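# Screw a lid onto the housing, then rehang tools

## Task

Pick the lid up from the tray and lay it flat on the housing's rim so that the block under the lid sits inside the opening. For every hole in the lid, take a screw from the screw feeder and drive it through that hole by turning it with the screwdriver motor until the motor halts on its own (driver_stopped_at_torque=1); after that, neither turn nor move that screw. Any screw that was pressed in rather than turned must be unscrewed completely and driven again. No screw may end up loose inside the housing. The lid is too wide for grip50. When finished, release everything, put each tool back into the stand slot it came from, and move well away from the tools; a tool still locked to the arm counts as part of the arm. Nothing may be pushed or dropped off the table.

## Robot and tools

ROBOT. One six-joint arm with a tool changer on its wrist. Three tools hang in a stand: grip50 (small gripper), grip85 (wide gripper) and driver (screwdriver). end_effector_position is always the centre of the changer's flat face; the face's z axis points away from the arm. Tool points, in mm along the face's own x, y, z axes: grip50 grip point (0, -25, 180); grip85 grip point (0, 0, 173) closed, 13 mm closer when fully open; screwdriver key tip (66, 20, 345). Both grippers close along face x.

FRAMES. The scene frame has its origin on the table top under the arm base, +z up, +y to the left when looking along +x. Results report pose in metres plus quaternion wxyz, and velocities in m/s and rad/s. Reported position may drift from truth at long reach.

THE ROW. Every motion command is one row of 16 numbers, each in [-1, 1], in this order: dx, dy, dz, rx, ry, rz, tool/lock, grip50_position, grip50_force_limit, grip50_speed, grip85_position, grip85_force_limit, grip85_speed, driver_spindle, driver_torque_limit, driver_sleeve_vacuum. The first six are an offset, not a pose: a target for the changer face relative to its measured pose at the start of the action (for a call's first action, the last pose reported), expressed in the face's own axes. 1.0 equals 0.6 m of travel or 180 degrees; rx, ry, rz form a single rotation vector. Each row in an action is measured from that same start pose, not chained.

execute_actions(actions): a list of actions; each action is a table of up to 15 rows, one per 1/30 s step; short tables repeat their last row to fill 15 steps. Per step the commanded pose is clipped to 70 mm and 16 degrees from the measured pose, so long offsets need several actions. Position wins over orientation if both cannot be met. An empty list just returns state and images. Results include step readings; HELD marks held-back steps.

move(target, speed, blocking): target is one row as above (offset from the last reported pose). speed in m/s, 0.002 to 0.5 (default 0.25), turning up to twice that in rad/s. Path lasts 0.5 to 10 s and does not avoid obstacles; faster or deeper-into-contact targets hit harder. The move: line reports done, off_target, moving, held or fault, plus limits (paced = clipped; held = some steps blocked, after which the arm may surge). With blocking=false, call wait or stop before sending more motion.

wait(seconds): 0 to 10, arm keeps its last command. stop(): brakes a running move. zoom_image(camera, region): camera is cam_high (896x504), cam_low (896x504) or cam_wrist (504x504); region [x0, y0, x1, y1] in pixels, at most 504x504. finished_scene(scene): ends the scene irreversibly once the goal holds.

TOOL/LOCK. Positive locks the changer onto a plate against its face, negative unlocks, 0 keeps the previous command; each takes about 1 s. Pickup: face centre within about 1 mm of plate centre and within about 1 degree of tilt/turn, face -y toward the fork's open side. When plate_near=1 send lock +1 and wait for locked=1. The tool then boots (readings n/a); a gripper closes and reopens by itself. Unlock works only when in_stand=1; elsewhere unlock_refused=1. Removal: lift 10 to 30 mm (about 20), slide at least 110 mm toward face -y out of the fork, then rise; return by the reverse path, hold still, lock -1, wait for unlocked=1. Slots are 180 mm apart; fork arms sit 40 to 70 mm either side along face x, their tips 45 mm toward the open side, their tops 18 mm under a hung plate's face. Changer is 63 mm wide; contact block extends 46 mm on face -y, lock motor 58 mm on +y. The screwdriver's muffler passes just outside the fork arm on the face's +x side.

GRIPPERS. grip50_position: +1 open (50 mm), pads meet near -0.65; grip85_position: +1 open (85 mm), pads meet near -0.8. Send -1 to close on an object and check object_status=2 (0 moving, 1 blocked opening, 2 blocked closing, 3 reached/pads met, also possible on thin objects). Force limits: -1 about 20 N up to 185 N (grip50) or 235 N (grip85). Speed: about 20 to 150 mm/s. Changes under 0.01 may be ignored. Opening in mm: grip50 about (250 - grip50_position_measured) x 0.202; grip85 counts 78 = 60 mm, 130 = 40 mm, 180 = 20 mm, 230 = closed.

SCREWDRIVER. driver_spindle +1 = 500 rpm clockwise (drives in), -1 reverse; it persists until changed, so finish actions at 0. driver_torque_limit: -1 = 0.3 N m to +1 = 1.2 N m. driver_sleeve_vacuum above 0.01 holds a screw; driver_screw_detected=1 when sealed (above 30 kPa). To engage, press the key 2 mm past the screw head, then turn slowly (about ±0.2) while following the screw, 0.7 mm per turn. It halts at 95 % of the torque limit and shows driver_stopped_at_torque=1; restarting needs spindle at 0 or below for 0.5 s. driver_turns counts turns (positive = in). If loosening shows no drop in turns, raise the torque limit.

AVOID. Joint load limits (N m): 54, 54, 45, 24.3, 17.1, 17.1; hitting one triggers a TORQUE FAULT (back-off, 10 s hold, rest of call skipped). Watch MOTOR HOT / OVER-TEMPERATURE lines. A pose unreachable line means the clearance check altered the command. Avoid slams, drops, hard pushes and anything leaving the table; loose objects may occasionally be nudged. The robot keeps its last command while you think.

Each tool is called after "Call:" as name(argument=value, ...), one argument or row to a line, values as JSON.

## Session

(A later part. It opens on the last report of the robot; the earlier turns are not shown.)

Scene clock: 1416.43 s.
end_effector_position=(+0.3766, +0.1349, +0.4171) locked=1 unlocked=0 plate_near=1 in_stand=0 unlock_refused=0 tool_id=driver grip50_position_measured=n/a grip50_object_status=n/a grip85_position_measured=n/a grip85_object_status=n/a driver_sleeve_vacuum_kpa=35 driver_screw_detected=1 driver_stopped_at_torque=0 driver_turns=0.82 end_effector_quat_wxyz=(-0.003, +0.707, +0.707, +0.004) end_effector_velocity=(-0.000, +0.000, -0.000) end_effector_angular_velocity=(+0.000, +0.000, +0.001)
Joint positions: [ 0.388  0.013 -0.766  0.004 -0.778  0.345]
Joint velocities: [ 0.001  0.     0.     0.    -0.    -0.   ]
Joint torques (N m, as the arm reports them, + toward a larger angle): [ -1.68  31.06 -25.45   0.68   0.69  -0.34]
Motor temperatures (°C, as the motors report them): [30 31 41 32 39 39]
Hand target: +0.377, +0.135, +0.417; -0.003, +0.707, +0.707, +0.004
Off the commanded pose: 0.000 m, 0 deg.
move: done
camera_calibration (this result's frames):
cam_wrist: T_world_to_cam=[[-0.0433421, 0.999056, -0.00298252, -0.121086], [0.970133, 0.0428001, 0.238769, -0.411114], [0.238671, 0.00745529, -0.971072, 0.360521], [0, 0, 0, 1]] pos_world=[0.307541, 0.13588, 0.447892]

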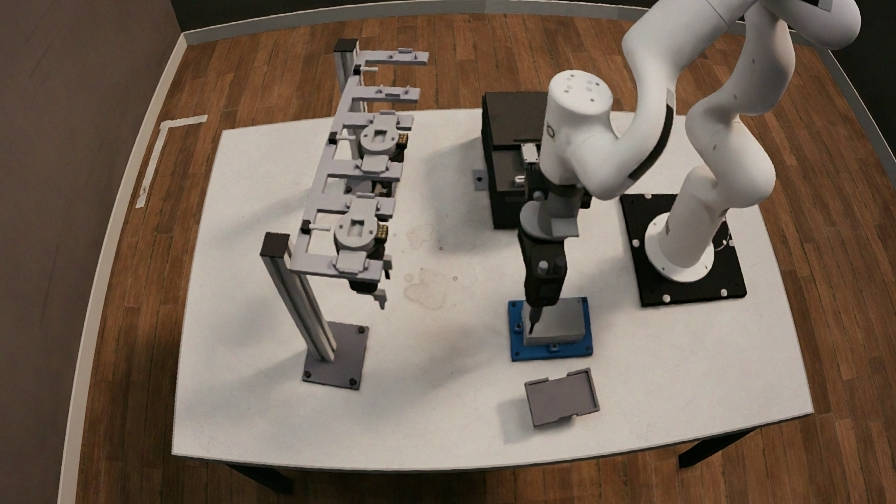

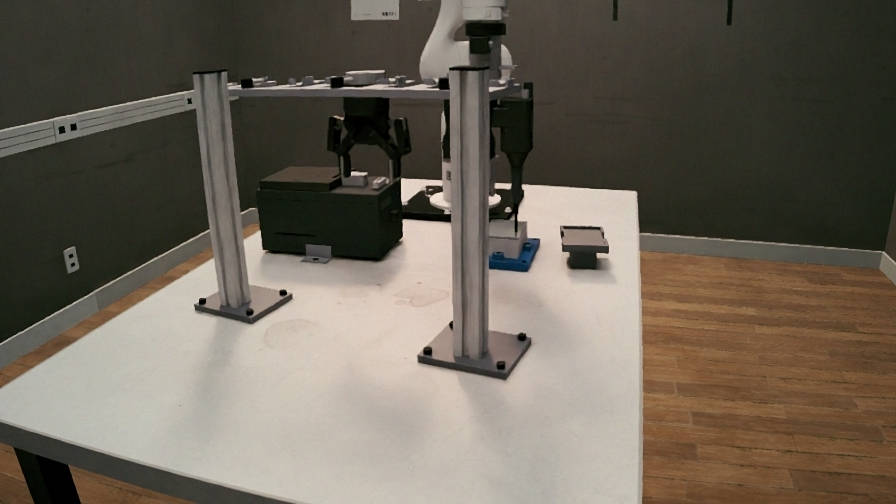

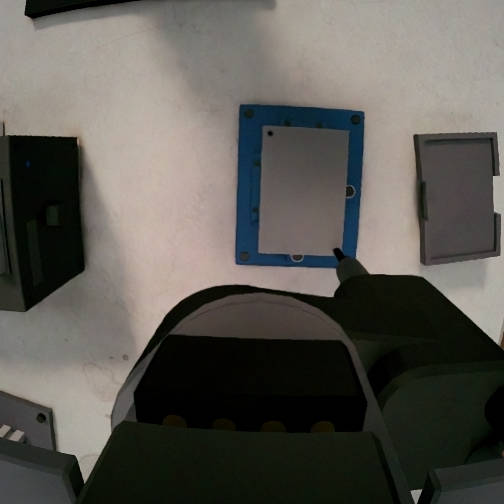

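Call:
move(
  target=[0,0,-0.015,0,0,0,0,0,0,0,0,0,0,0,-1,0.5],
  speed=0.01,
)

Call:
zoom_image(
  camera="cam_wrist",
  region=[315,230,355,270],
)

Call:
zoom_image(
  camera="cam_low",
  region=[500,210,530,245],
)

Call:
zoom_image(
  camera="cam_high",
  region=[515,315,545,345],
)

Scene clock: 1466.10 s.
end_effector_position=(+0.3766, +0.1348, +0.4261) locked=1 unlocked=0 plate_near=1 in_stand=0 unlock_refused=0 tool_id=driver grip50_position_measured=n/a grip50_object_status=n/a grip85_position_measured=n/a grip85_object_status=n/a driver_sleeve_vacuum_kpa=39 driver_screw_detected=1 driver_stopped_at_torque=0 driver_turns=0.82 end_effector_quat_wxyz=(-0.003, +0.707, +0.707, +0.004) end_effector_velocity=(-0.001, -0.001, +0.000) end_effector_angular_velocity=(-0.001, +0.004, -0.002)
Joint positions: [ 0.388  0.024 -0.777  0.004 -0.8    0.345]
Joint velocities: [-0.001  0.001 -0.     0.001 -0.004  0.   ]
Joint torques (N m, as the arm reports them, + toward a larger angle): [ -2.37  29.38 -25.3    0.53   0.64  -0.27]
Motor temperatures (°C, as the motors report them): [30 31 41 32 39 39]
Hand target: +0.377, +0.135, +0.426; -0.003, +0.707, +0.707, +0.004
Off the commanded pose: 0.000 m, 0 deg.
move: done
camera_calibration (this result's frames):
cam_wrist: T_world_to_cam=[[-0.0433672, 0.999055, -0.00293979, -0.121007], [0.970121, 0.042814, 0.238813, -0.41327], [0.238713, 0.0075047, -0.971061, 0.369195], [0, 0, 0, 1]] pos_world=[0.307542, 0.135816, 0.45685]

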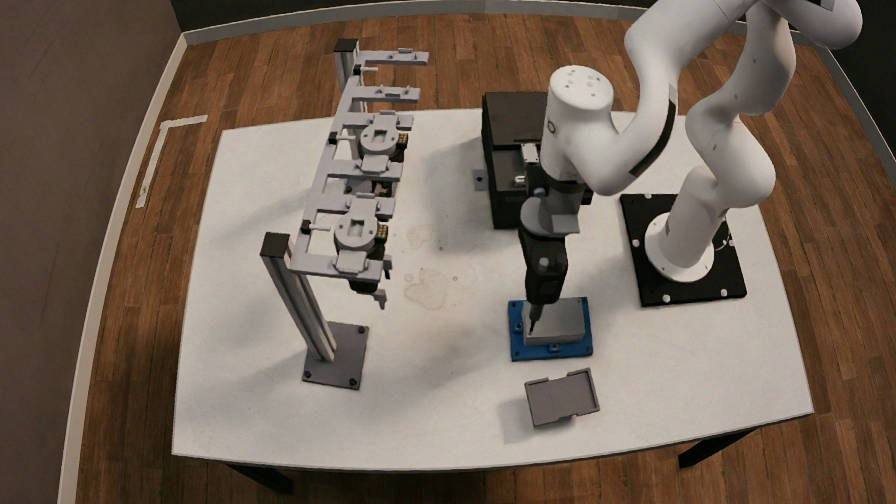

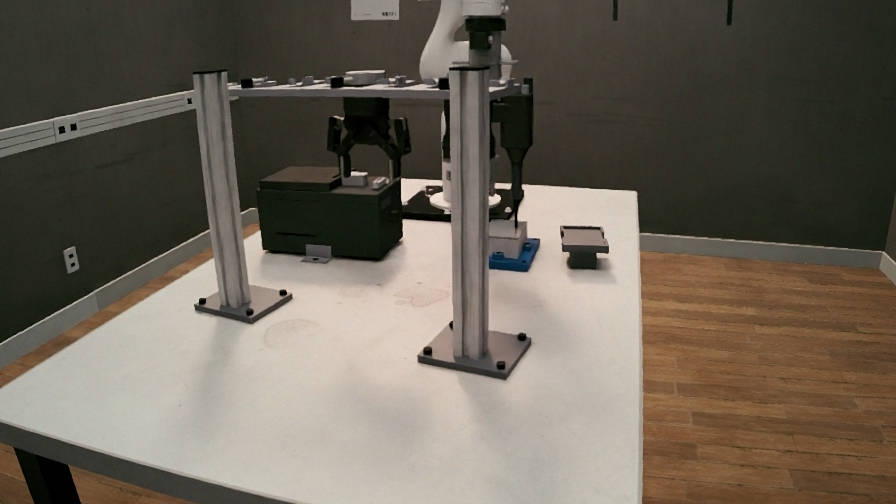

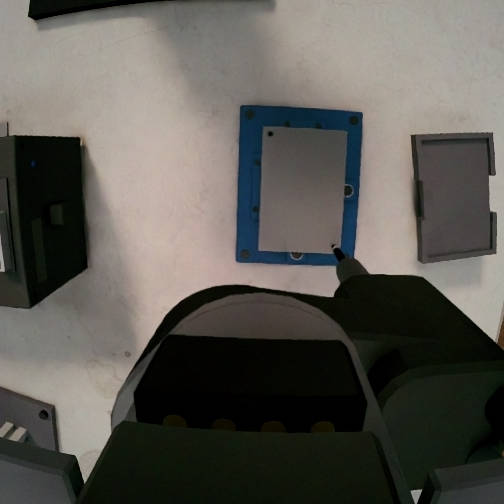

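Region (315, 230, 355, 270) of cam_wrist's 504x504 image, scaled by 12.600, with more detail than that image has.

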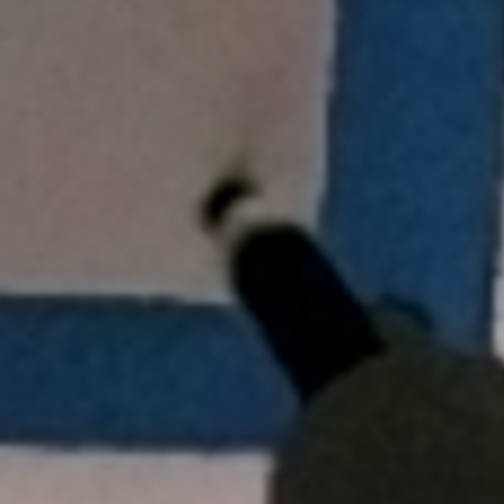

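Region (500, 210, 530, 245) of cam_low's 896x504 image, scaled by 14.400, with more detail than that image has; it fills the left 432 columns of this view, and the rest is white.

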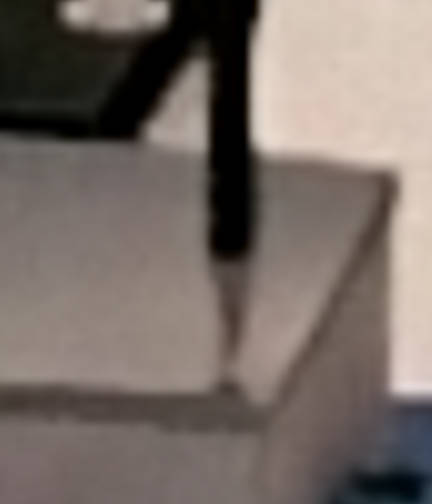

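Region (515, 315, 545, 345) of cam_high's 896x504 image, scaled by 16.800, with more detail than that image has.

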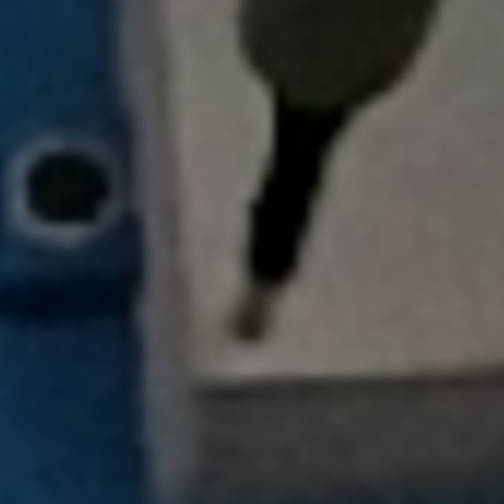

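Call:
move(
  target=[0,0,0.0135,0,0,0,0,0,0,0,0,0,0,0,0,0.5],
  speed=0.005,
)

Call:
execute_actions(
  actions=[
    [[0,0,0,0,0,0,0,0,0,0,0,0,0,0.15,0,0.5]],
    [[0,0,0.0006,0,0,0,0,0,0,0,0,0,0,0.15,0,0.5]],
    [[0,0,0.0007,0,0,0,0,0,0,0,0,0,0,0.15,0,0.5]],
    [[0,0,0.0007,0,0,0,0,0,0,0,0,0,0,0.15,0,0.5]],
    [[0,0,0,0,0,0,0,0,0,0,0,0,0,0,0,0.5]],
  ],
)

Call:
zoom_image(
  camera="cam_low",
  region=[500,210,530,245],
)

Call:
zoom_image(
  camera="cam_wrist",
  region=[315,230,355,270],
)

Scene clock: 1510.93 s.
end_effector_position=(+0.3766, +0.1349, +0.4180) locked=1 unlocked=0 plate_near=1 in_stand=0 unlock_refused=0 tool_id=driver grip50_position_measured=n/a grip50_object_status=n/a grip85_position_measured=n/a grip85_object_status=n/a driver_sleeve_vacuum_kpa=36 driver_screw_detected=1 driver_stopped_at_torque=0 driver_turns=0.82 end_effector_quat_wxyz=(-0.003, +0.707, +0.707, +0.004) end_effector_velocity=(+0.000, -0.000, +0.000) end_effector_angular_velocity=(-0.001, +0.000, +0.001)
Joint positions: [ 0.388  0.015 -0.767  0.004 -0.78   0.345]
Joint velocities: [-0.    -0.001 -0.001 -0.001 -0.001  0.   ]
Joint torques (N m, as the arm reports them, + toward a larger angle): [ -0.67  30.93 -25.42   0.52   0.69  -0.26]
Motor temperatures (°C, as the motors report them): [30 31 41 32 39 39]
Hand target: +0.377, +0.135, +0.418; -0.003, +0.707, +0.707, +0.004
Off the commanded pose: 0.000 m, 0 deg.
move: done
camera_calibration (this result's frames):
cam_wrist: T_world_to_cam=[[-0.0433442, 0.999056, -0.00297519, -0.12108], [0.970129, 0.0428003, 0.238784, -0.411331], [0.238686, 0.00746358, -0.971068, 0.361367], [0, 0, 0, 1]] pos_world=[0.307543, 0.135874, 0.448771]

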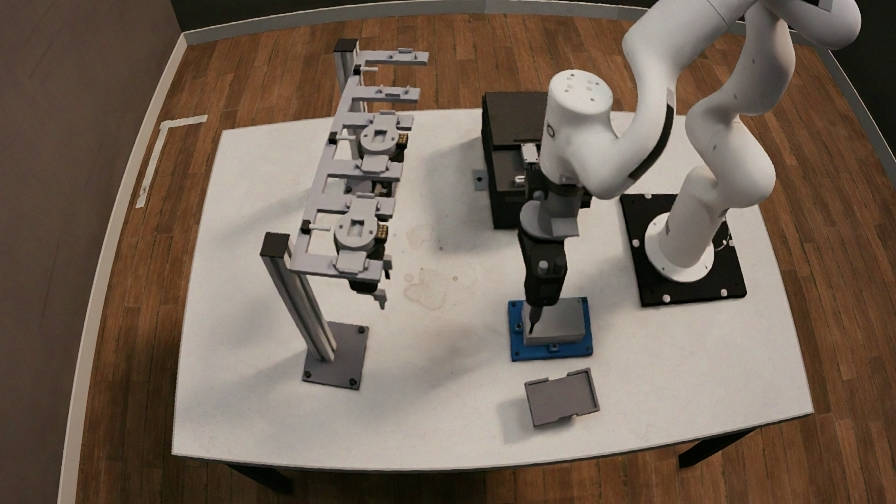

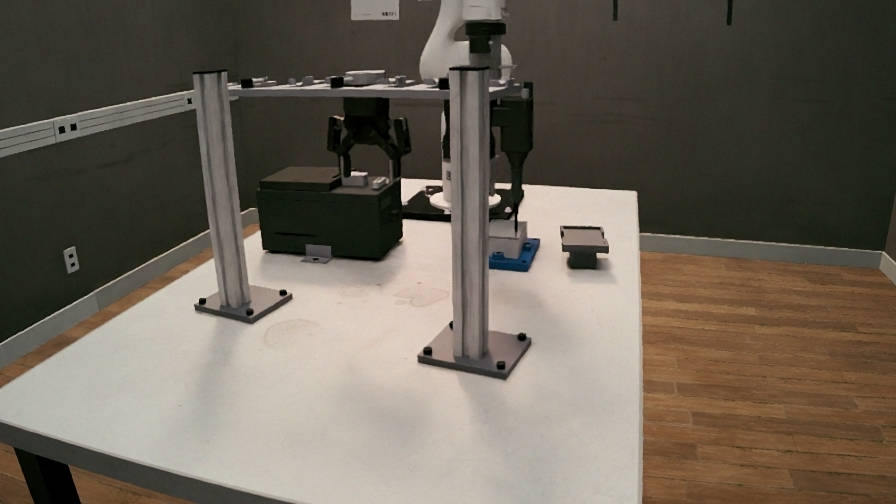

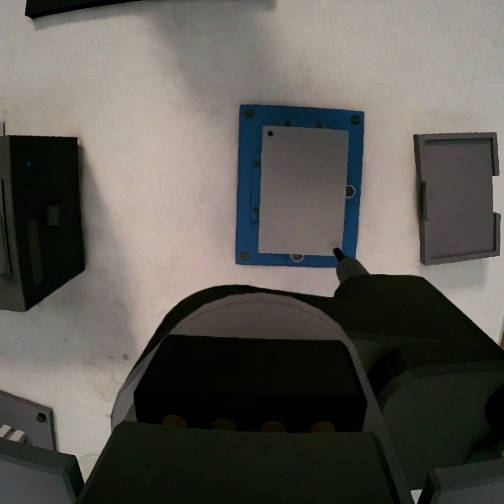

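Scene clock: 1513.43 s.
end_effector_position=(+0.3766, +0.1349, +0.4168) locked=1 unlocked=0 plate_near=1 in_stand=0 unlock_refused=0 tool_id=driver grip50_position_measured=n/a grip50_object_status=n/a grip85_position_measured=n/a grip85_object_status=n/a driver_sleeve_vacuum_kpa=35 driver_screw_detected=1 driver_stopped_at_torque=0 driver_turns=3.30 end_effector_quat_wxyz=(-0.003, +0.707, +0.707, +0.004) end_effector_velocity=(+0.000, +0.000, +0.000) end_effector_angular_velocity=(+0.001, -0.000, -0.000)
Joint positions: [ 0.388  0.013 -0.766  0.004 -0.777  0.345]
Joint velocities: [ 0.     0.    -0.001  0.001 -0.    -0.   ]
Joint torques (N m, as the arm reports them, + toward a larger angle): [ -1.23  31.08 -24.78   0.86   0.7   -0.33]
Motor temperatures (°C, as the motors report them): [30 31 41 32 39 39]
Hand target: +0.377, +0.135, +0.417; -0.003, +0.707, +0.707, +0.004
Off the commanded pose: 0.000 m, 0 deg.
Step readings (end_effector_position; steps 1 to 15: 1st action; 16 to 30: 2nd action; 31 to 45: 3rd action; 46 to 60: 4th action; 61 to 75: 5th action):
0: (+0.3766, +0.1349, +0.4180)
1: (+0.3766, +0.1349, +0.4180)
2: (+0.3766, +0.1349, +0.4180)
4: (+0.3766, +0.1349, +0.4180)
8: (+0.3766, +0.1349, +0.4180)
15: (+0.3766, +0.1349, +0.4180)
16: (+0.3766, +0.1349, +0.4180)
17: (+0.3766, +0.1349, +0.4179)
19: (+0.3766, +0.1349, +0.4178)
23: (+0.3766, +0.1349, +0.4176)
30: (+0.3766, +0.1349, +0.4176)
31: (+0.3766, +0.1349, +0.4176)
32: (+0.3766, +0.1349, +0.4176)
34: (+0.3766, +0.1349, +0.4174)
38: (+0.3766, +0.1349, +0.4172)
45: (+0.3766, +0.1349, +0.4172)
46: (+0.3766, +0.1349, +0.4172)
47: (+0.3766, +0.1349, +0.4172)
49: (+0.3766, +0.1349, +0.4169)
53: (+0.3766, +0.1349, +0.4168)
60: (+0.3766, +0.1349, +0.4168)
61: (+0.3766, +0.1349, +0.4168)
62: (+0.3766, +0.1349, +0.4168)
64: (+0.3766, +0.1349, +0.4168)
68: (+0.3766, +0.1349, +0.4168)
75: end_effector_position above
camera_calibration (this result's frames):
cam_wrist: T_world_to_cam=[[-0.0433418, 0.999056, -0.00297766, -0.121092], [0.970128, 0.0427985, 0.23879, -0.411051], [0.238692, 0.00746089, -0.971067, 0.360208], [0, 0, 0, 1]] pos_world=[0.307545, 0.135883, 0.44758]

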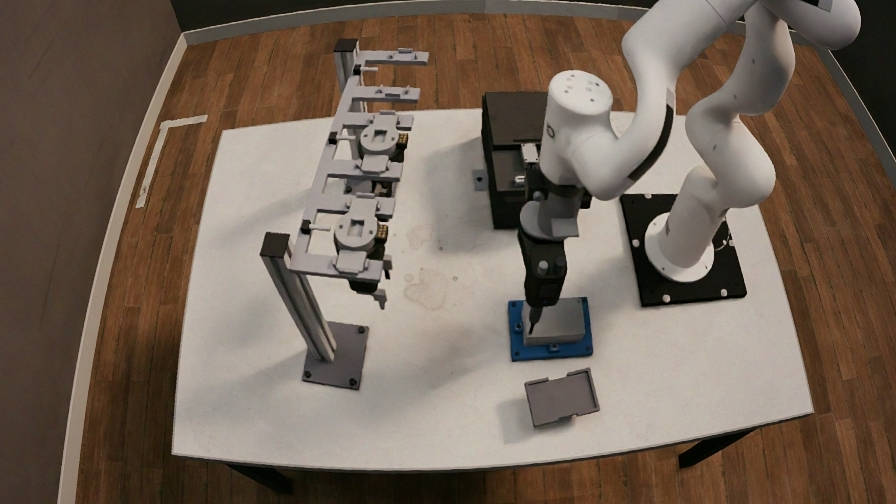

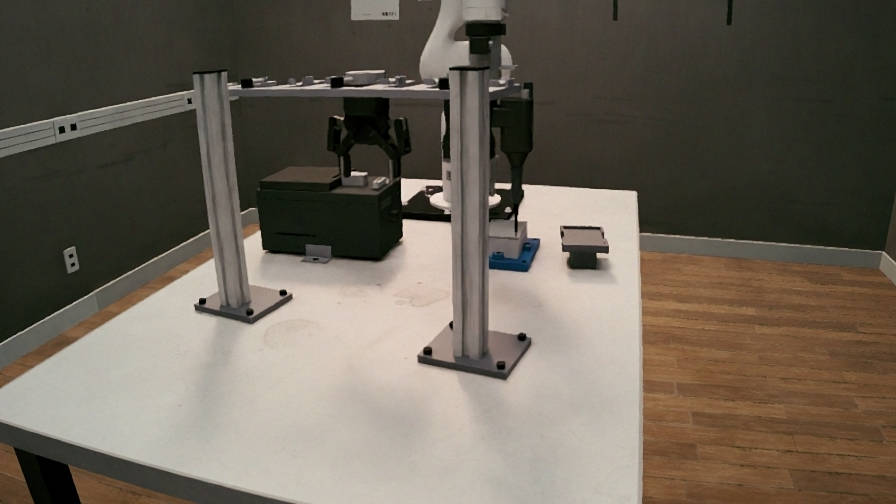

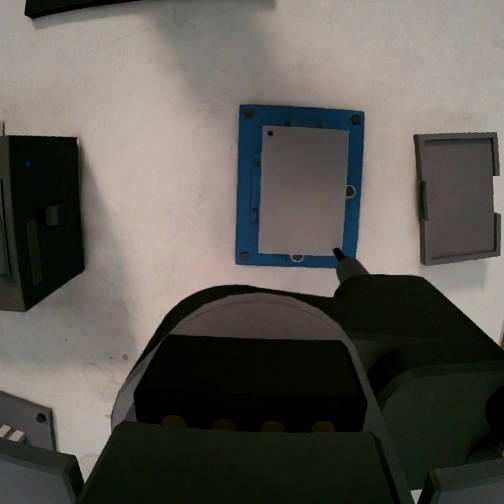

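Region (500, 210, 530, 245) of cam_low's 896x504 image, scaled by 14.400, with more detail than that image has; it fills the left 432 columns of this view, and the rest is white.

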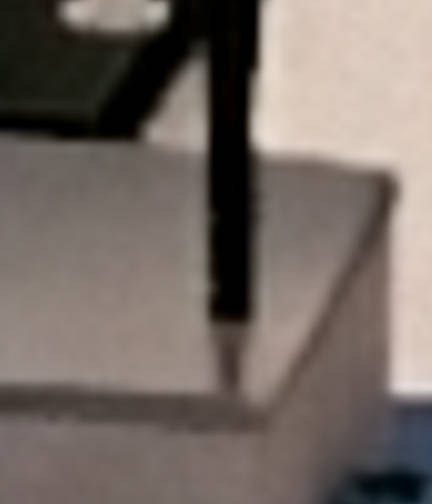

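Region (315, 230, 355, 270) of cam_wrist's 504x504 image, scaled by 12.600, with more detail than that image has.

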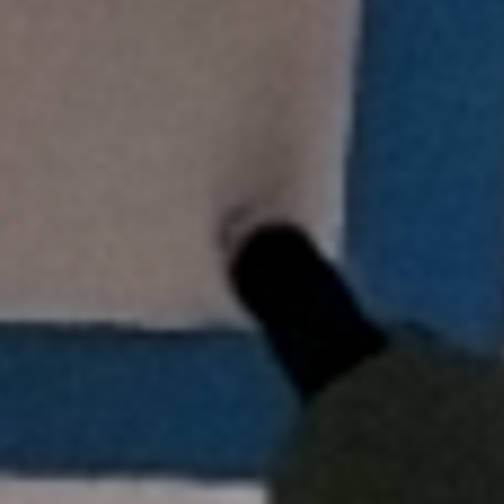

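Call:
execute_actions(
  actions=[
    [[0,0,0,0,0,0,0,0,0,0,0,0,0,0.15,0,0.5]],
    [[0,0,0,0,0,0,0,0,0,0,0,0,0,0.15,0,0.5]],
    [[0,0,0,0,0,0,0,0,0,0,0,0,0,0,0,0.5]],
  ],
)

Call:
zoom_image(
  camera="cam_low",
  region=[500,210,530,245],
)

Call:
zoom_image(
  camera="cam_wrist",
  region=[315,230,355,270],
)

Scene clock: 1532.17 s.
end_effector_position=(+0.3766, +0.1349, +0.4168) locked=1 unlocked=0 plate_near=1 in_stand=0 unlock_refused=0 tool_id=driver grip50_position_measured=n/a grip50_object_status=n/a grip85_position_measured=n/a grip85_object_status=n/a driver_sleeve_vacuum_kpa=35 driver_screw_detected=1 driver_stopped_at_torque=0 driver_turns=4.52 end_effector_quat_wxyz=(-0.003, +0.707, +0.707, +0.004) end_effector_velocity=(+0.000, +0.000, +0.000) end_effector_angular_velocity=(+0.001, -0.001, -0.000)
Joint positions: [ 0.388  0.013 -0.766  0.004 -0.777  0.345]
Joint velocities: [0.    0.    0.    0.    0.001 0.   ]
Joint torques (N m, as the arm reports them, + toward a larger angle): [ -1.15  30.17 -25.43   0.64   0.66  -0.25]
Motor temperatures (°C, as the motors report them): [30 31 41 32 39 39]
Hand target: +0.377, +0.135, +0.417; -0.003, +0.707, +0.707, +0.004
Off the commanded pose: 0.000 m, 0 deg.
Step readings (end_effector_position; steps 1 to 15: 1st action; 16 to 30: 2nd action; 31 to 45: 3rd action):
0: (+0.3766, +0.1349, +0.4168)
1: (+0.3766, +0.1349, +0.4168)
2: (+0.3766, +0.1349, +0.4168)
4: (+0.3766, +0.1349, +0.4168)
8: (+0.3766, +0.1349, +0.4168)
15: (+0.3766, +0.1349, +0.4168)
16: (+0.3766, +0.1349, +0.4168)
17: (+0.3766, +0.1349, +0.4168)
19: (+0.3766, +0.1349, +0.4168)
23: (+0.3766, +0.1349, +0.4168)
30: (+0.3766, +0.1349, +0.4168)
31: (+0.3766, +0.1349, +0.4168)
32: (+0.3766, +0.1349, +0.4168)
34: (+0.3766, +0.1349, +0.4168)
38: (+0.3766, +0.1349, +0.4168)
45: end_effector_position above
camera_calibration (this result's frames):
cam_wrist: T_world_to_cam=[[-0.0433414, 0.999056, -0.00297705, -0.121092], [0.970127, 0.042798, 0.238792, -0.411052], [0.238694, 0.00746148, -0.971066, 0.360207], [0, 0, 0, 1]] pos_world=[0.307545, 0.135883, 0.44758]

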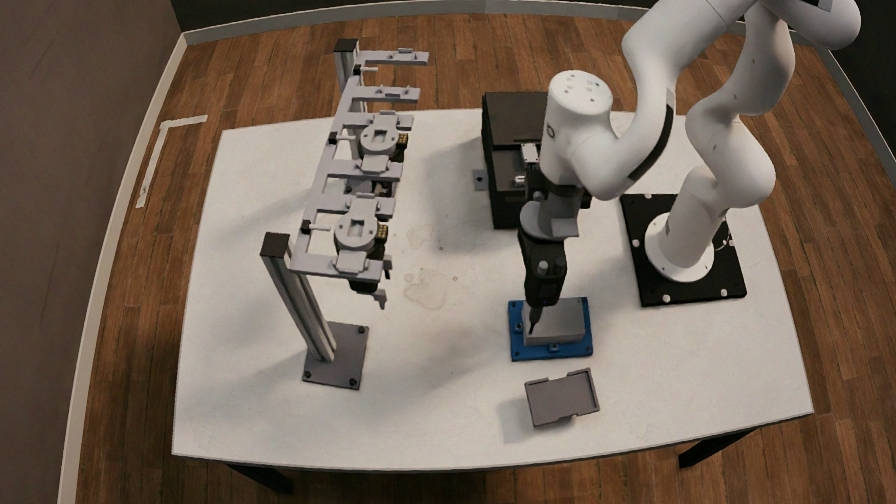

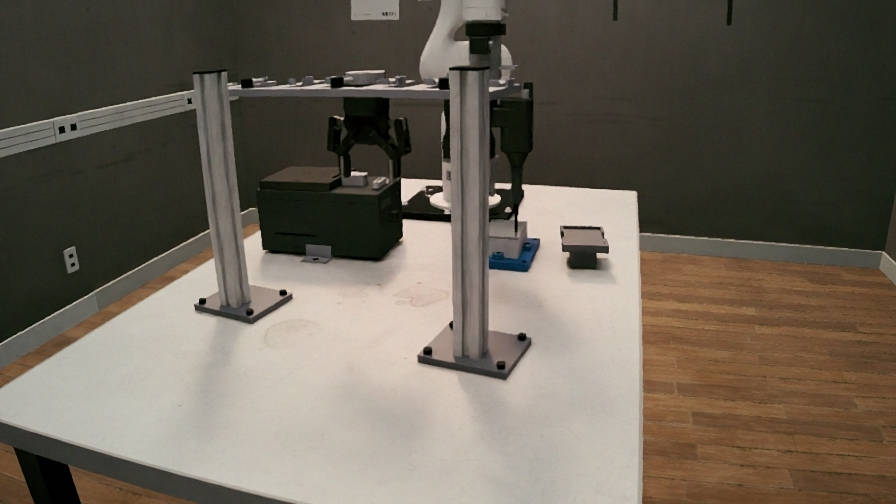

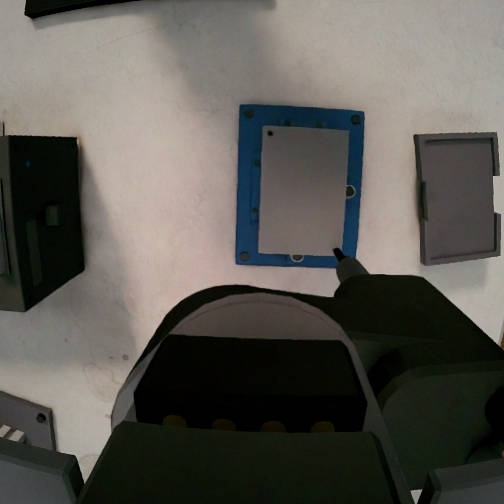

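Region (500, 210, 530, 245) of cam_low's 896x504 image, scaled by 14.400, with more detail than that image has; it fills the left 432 columns of this view, and the rest is white.

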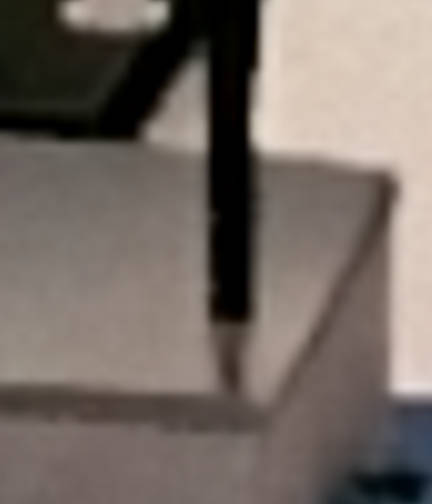

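Region (315, 230, 355, 270) of cam_wrist's 504x504 image, scaled by 12.600, with more detail than that image has.

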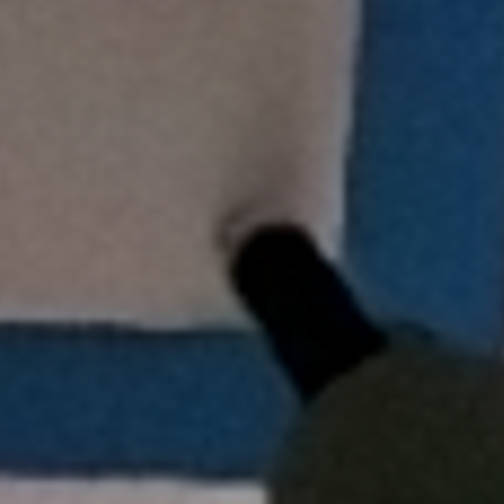

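Call:
move(
  target=[0,0,-0.0087,0,0,0,0,0,0,0,0,0,0,0,0,0.5],
  speed=0.01,
)

Call:
move(
  target=[0.0003,0.0014,0,0,0,0,0,0,0,0,0,0,0,0,0,0.5],
  speed=0.003,
)

Call:
zoom_image(
  camera="cam_wrist",
  region=[315,230,355,270],
)

Call:
move(
  target=[0,0,0.007,0,0,0,0,0,0,0,0,0,0,0,0,0.5],
  speed=0.003,
)

Call:
zoom_image(
  camera="cam_wrist",
  region=[315,230,355,270],
)

Call:
zoom_image(
  camera="cam_low",
  region=[500,210,530,245],
)

Scene clock: 1576.83 s.
end_effector_position=(+0.3766, +0.1348, +0.4220) locked=1 unlocked=0 plate_near=1 in_stand=0 unlock_refused=0 tool_id=driver grip50_position_measured=n/a grip50_object_status=n/a grip85_position_measured=n/a grip85_object_status=n/a driver_sleeve_vacuum_kpa=39 driver_screw_detected=1 driver_stopped_at_torque=0 driver_turns=4.52 end_effector_quat_wxyz=(-0.003, +0.707, +0.707, +0.004) end_effector_velocity=(-0.001, -0.000, -0.000) end_effector_angular_velocity=(-0.001, +0.003, +0.001)
Joint positions: [ 0.388  0.019 -0.772  0.004 -0.79   0.345]
Joint velocities: [ 0.     0.     0.    -0.    -0.003 -0.   ]
Joint torques (N m, as the arm reports them, + toward a larger angle): [ -1.09  30.82 -24.82   0.52   0.62  -0.2 ]
Motor temperatures (°C, as the motors report them): [30 31 41 32 39 39]
Hand target: +0.377, +0.135, +0.422; -0.003, +0.707, +0.707, +0.004
Off the commanded pose: 0.000 m, 0 deg.
move: done
camera_calibration (this result's frames):
cam_wrist: T_world_to_cam=[[-0.0433572, 0.999055, -0.00294078, -0.121054], [0.970115, 0.0428043, 0.23884, -0.412308], [0.23874, 0.00750253, -0.971055, 0.365211], [0, 0, 0, 1]] pos_world=[0.307548, 0.135848, 0.452759]

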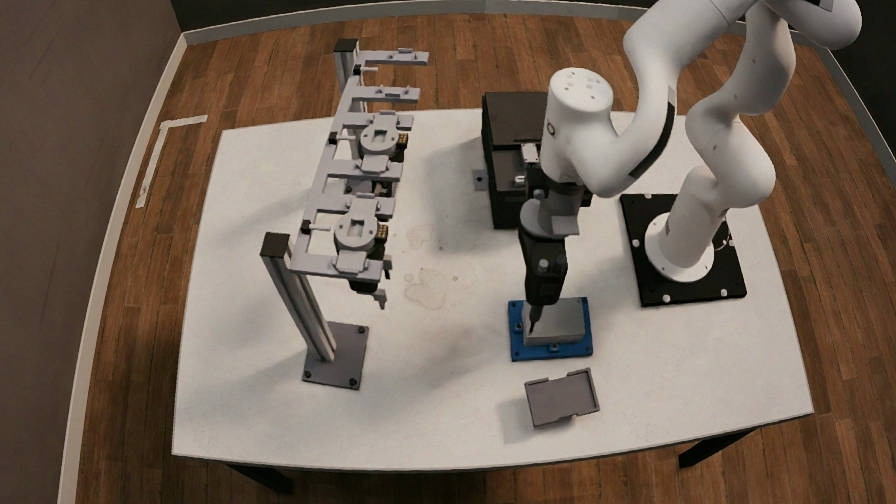

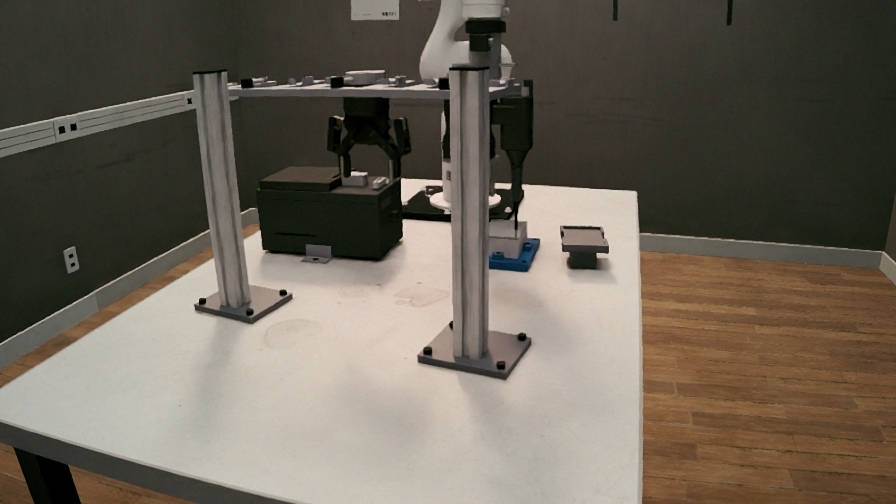

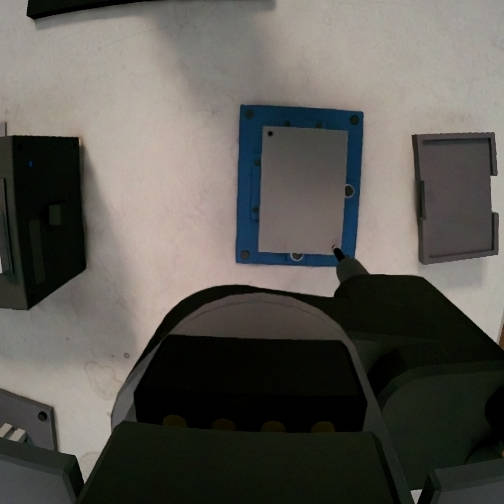

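Scene clock: 1577.53 s.
end_effector_position=(+0.3775, +0.1350, +0.4220) locked=1 unlocked=0 plate_near=1 in_stand=0 unlock_refused=0 tool_id=driver grip50_position_measured=n/a grip50_object_status=n/a grip85_position_measured=n/a grip85_object_status=n/a driver_sleeve_vacuum_kpa=39 driver_screw_detected=1 driver_stopped_at_torque=0 driver_turns=4.52 end_effector_quat_wxyz=(-0.003, +0.707, +0.707, +0.004) end_effector_velocity=(-0.000, +0.000, -0.000) end_effector_angular_velocity=(+0.000, +0.000, -0.001)
Joint positions: [ 0.388  0.017 -0.774  0.004 -0.79   0.345]
Joint velocities: [ 0.    -0.     0.     0.001 -0.     0.001]
Joint torques (N m, as the arm reports them, + toward a larger angle): [ -1.    30.04 -25.11   0.95   0.73  -0.29]
Motor temperatures (°C, as the motors report them): [30 31 41 32 39 39]
Hand target: +0.377, +0.135, +0.422; -0.003, +0.707, +0.707, +0.004
Off the commanded pose: 0.000 m, 0 deg.
move: done
camera_calibration (this result's frames):
cam_wrist: T_world_to_cam=[[-0.0433563, 0.999055, -0.0029404, -0.121196], [0.970114, 0.0428033, 0.238843, -0.413124], [0.238743, 0.00750281, -0.971054, 0.36501], [0, 0, 0, 1]] pos_world=[0.30838, 0.136026, 0.45276]

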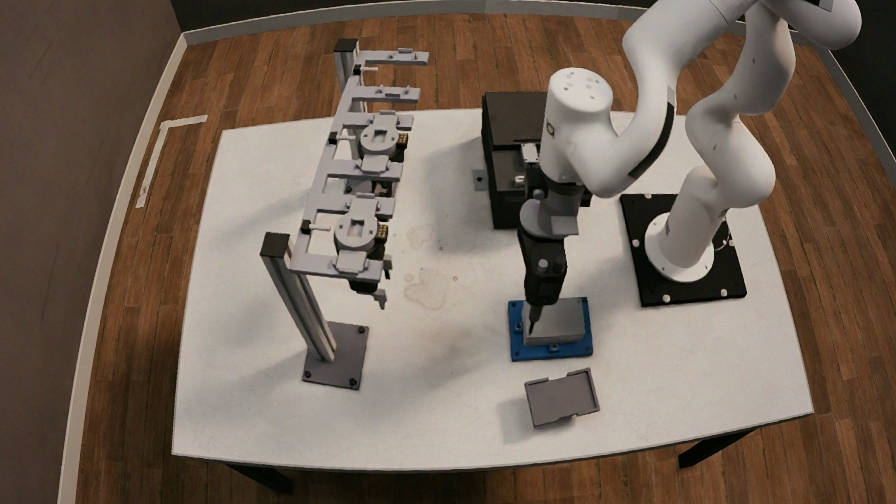

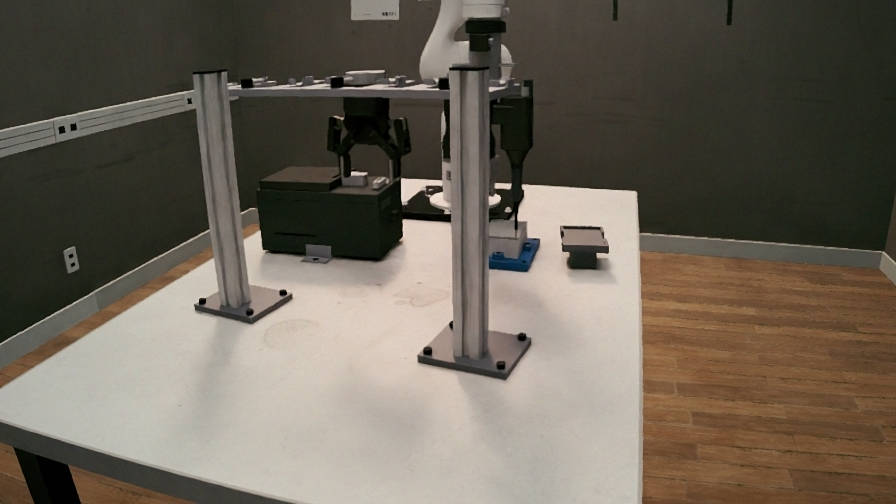

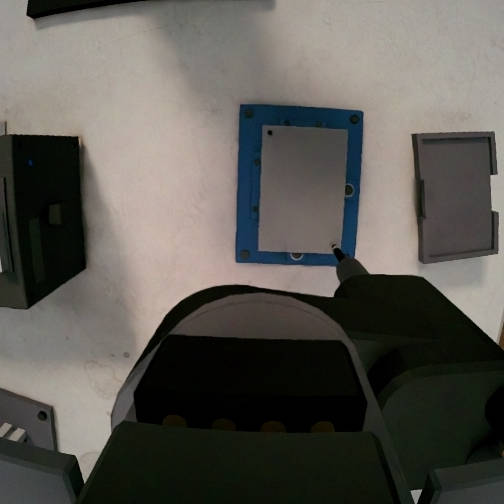

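Region (315, 230, 355, 270) of cam_wrist's 504x504 image, scaled by 12.600, with more detail than that image has.

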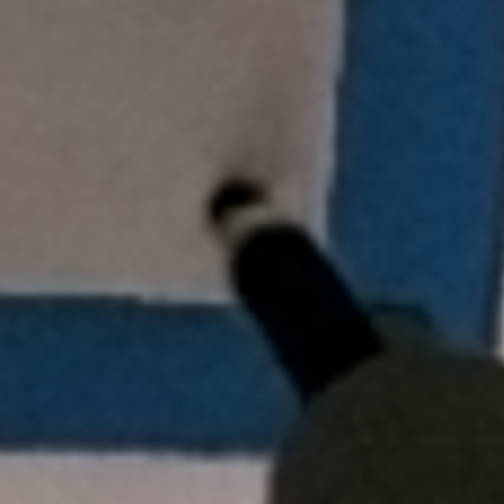

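Scene clock: 1579.17 s.
end_effector_position=(+0.3774, +0.1350, +0.4178) locked=1 unlocked=0 plate_near=1 in_stand=0 unlock_refused=0 tool_id=driver grip50_position_measured=n/a grip50_object_status=n/a grip85_position_measured=n/a grip85_object_status=n/a driver_sleeve_vacuum_kpa=30 driver_screw_detected=0 driver_stopped_at_torque=0 driver_turns=4.52 end_effector_quat_wxyz=(-0.003, +0.707, +0.707, +0.004) end_effector_velocity=(+0.000, +0.000, -0.000) end_effector_angular_velocity=(+0.000, -0.001, +0.000)
Joint positions: [ 0.388  0.012 -0.769  0.004 -0.78   0.345]
Joint velocities: [-0.    -0.001  0.    -0.     0.002  0.   ]
Joint torques (N m, as the arm reports them, + toward a larger angle): [ -1.98  31.41 -24.86   0.28   0.91  -0.43]
Motor temperatures (°C, as the motors report them): [30 31 41 32 39 39]
Hand target: +0.377, +0.135, +0.418; -0.003, +0.707, +0.707, +0.004
Off the commanded pose: 0.000 m, 0 deg.
move: done
camera_calibration (this result's frames):
cam_wrist: T_world_to_cam=[[-0.0433484, 0.999056, -0.00297457, -0.121222], [0.970128, 0.0428042, 0.238788, -0.4121], [0.23869, 0.00746536, -0.971067, 0.360973], [0, 0, 0, 1]] pos_world=[0.308374, 0.136052, 0.448573]

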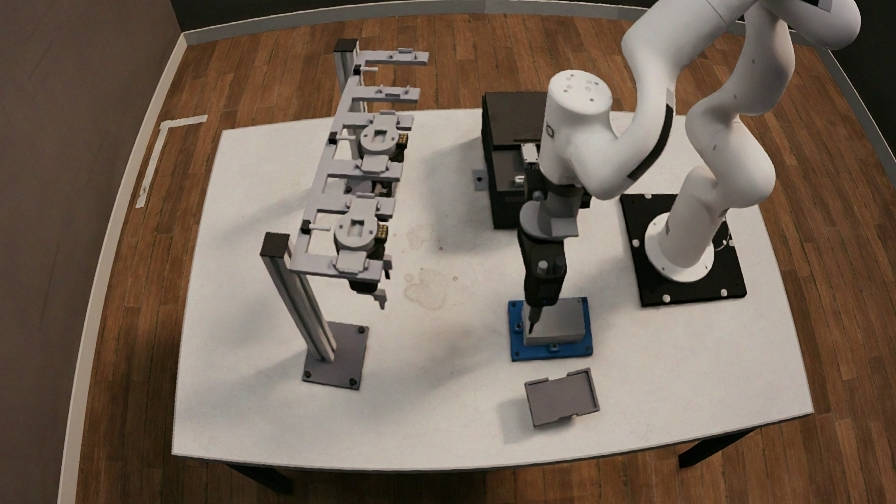

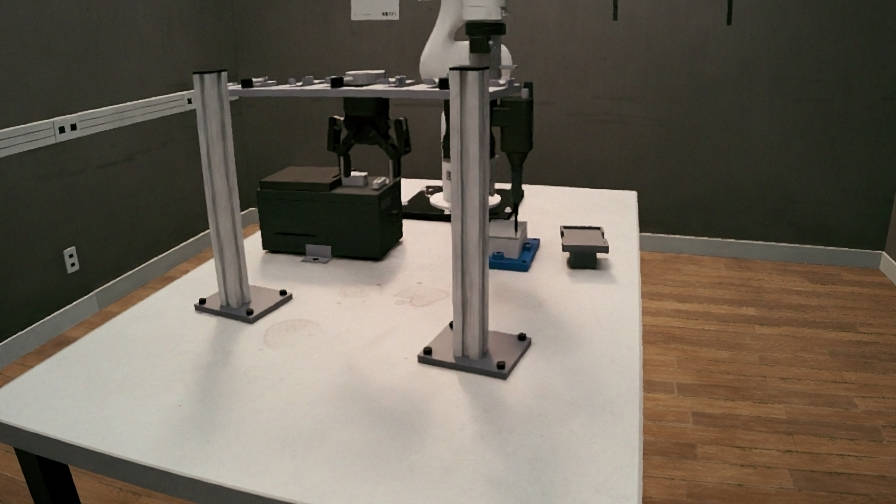

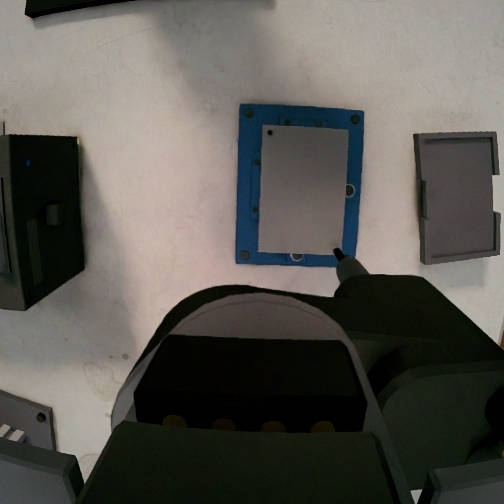

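Region (315, 230, 355, 270) of cam_wrist's 504x504 image, scaled by 12.600, with more detail than that image has.

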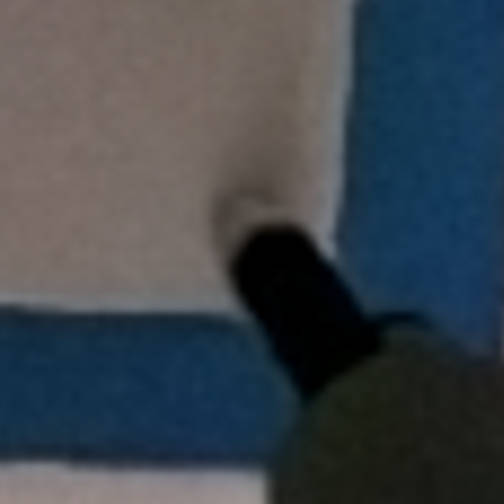

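Region (500, 210, 530, 245) of cam_low's 896x504 image, scaled by 14.400, with more detail than that image has; it fills the left 432 columns of this view, and the rest is white.

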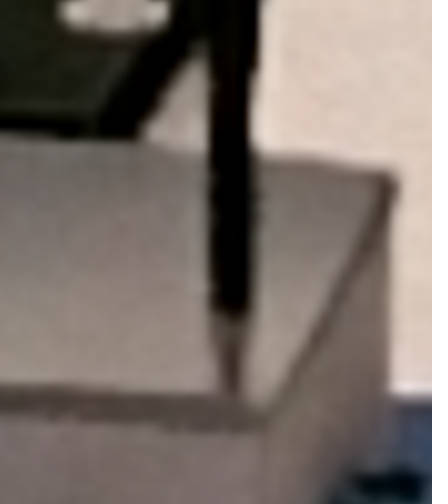

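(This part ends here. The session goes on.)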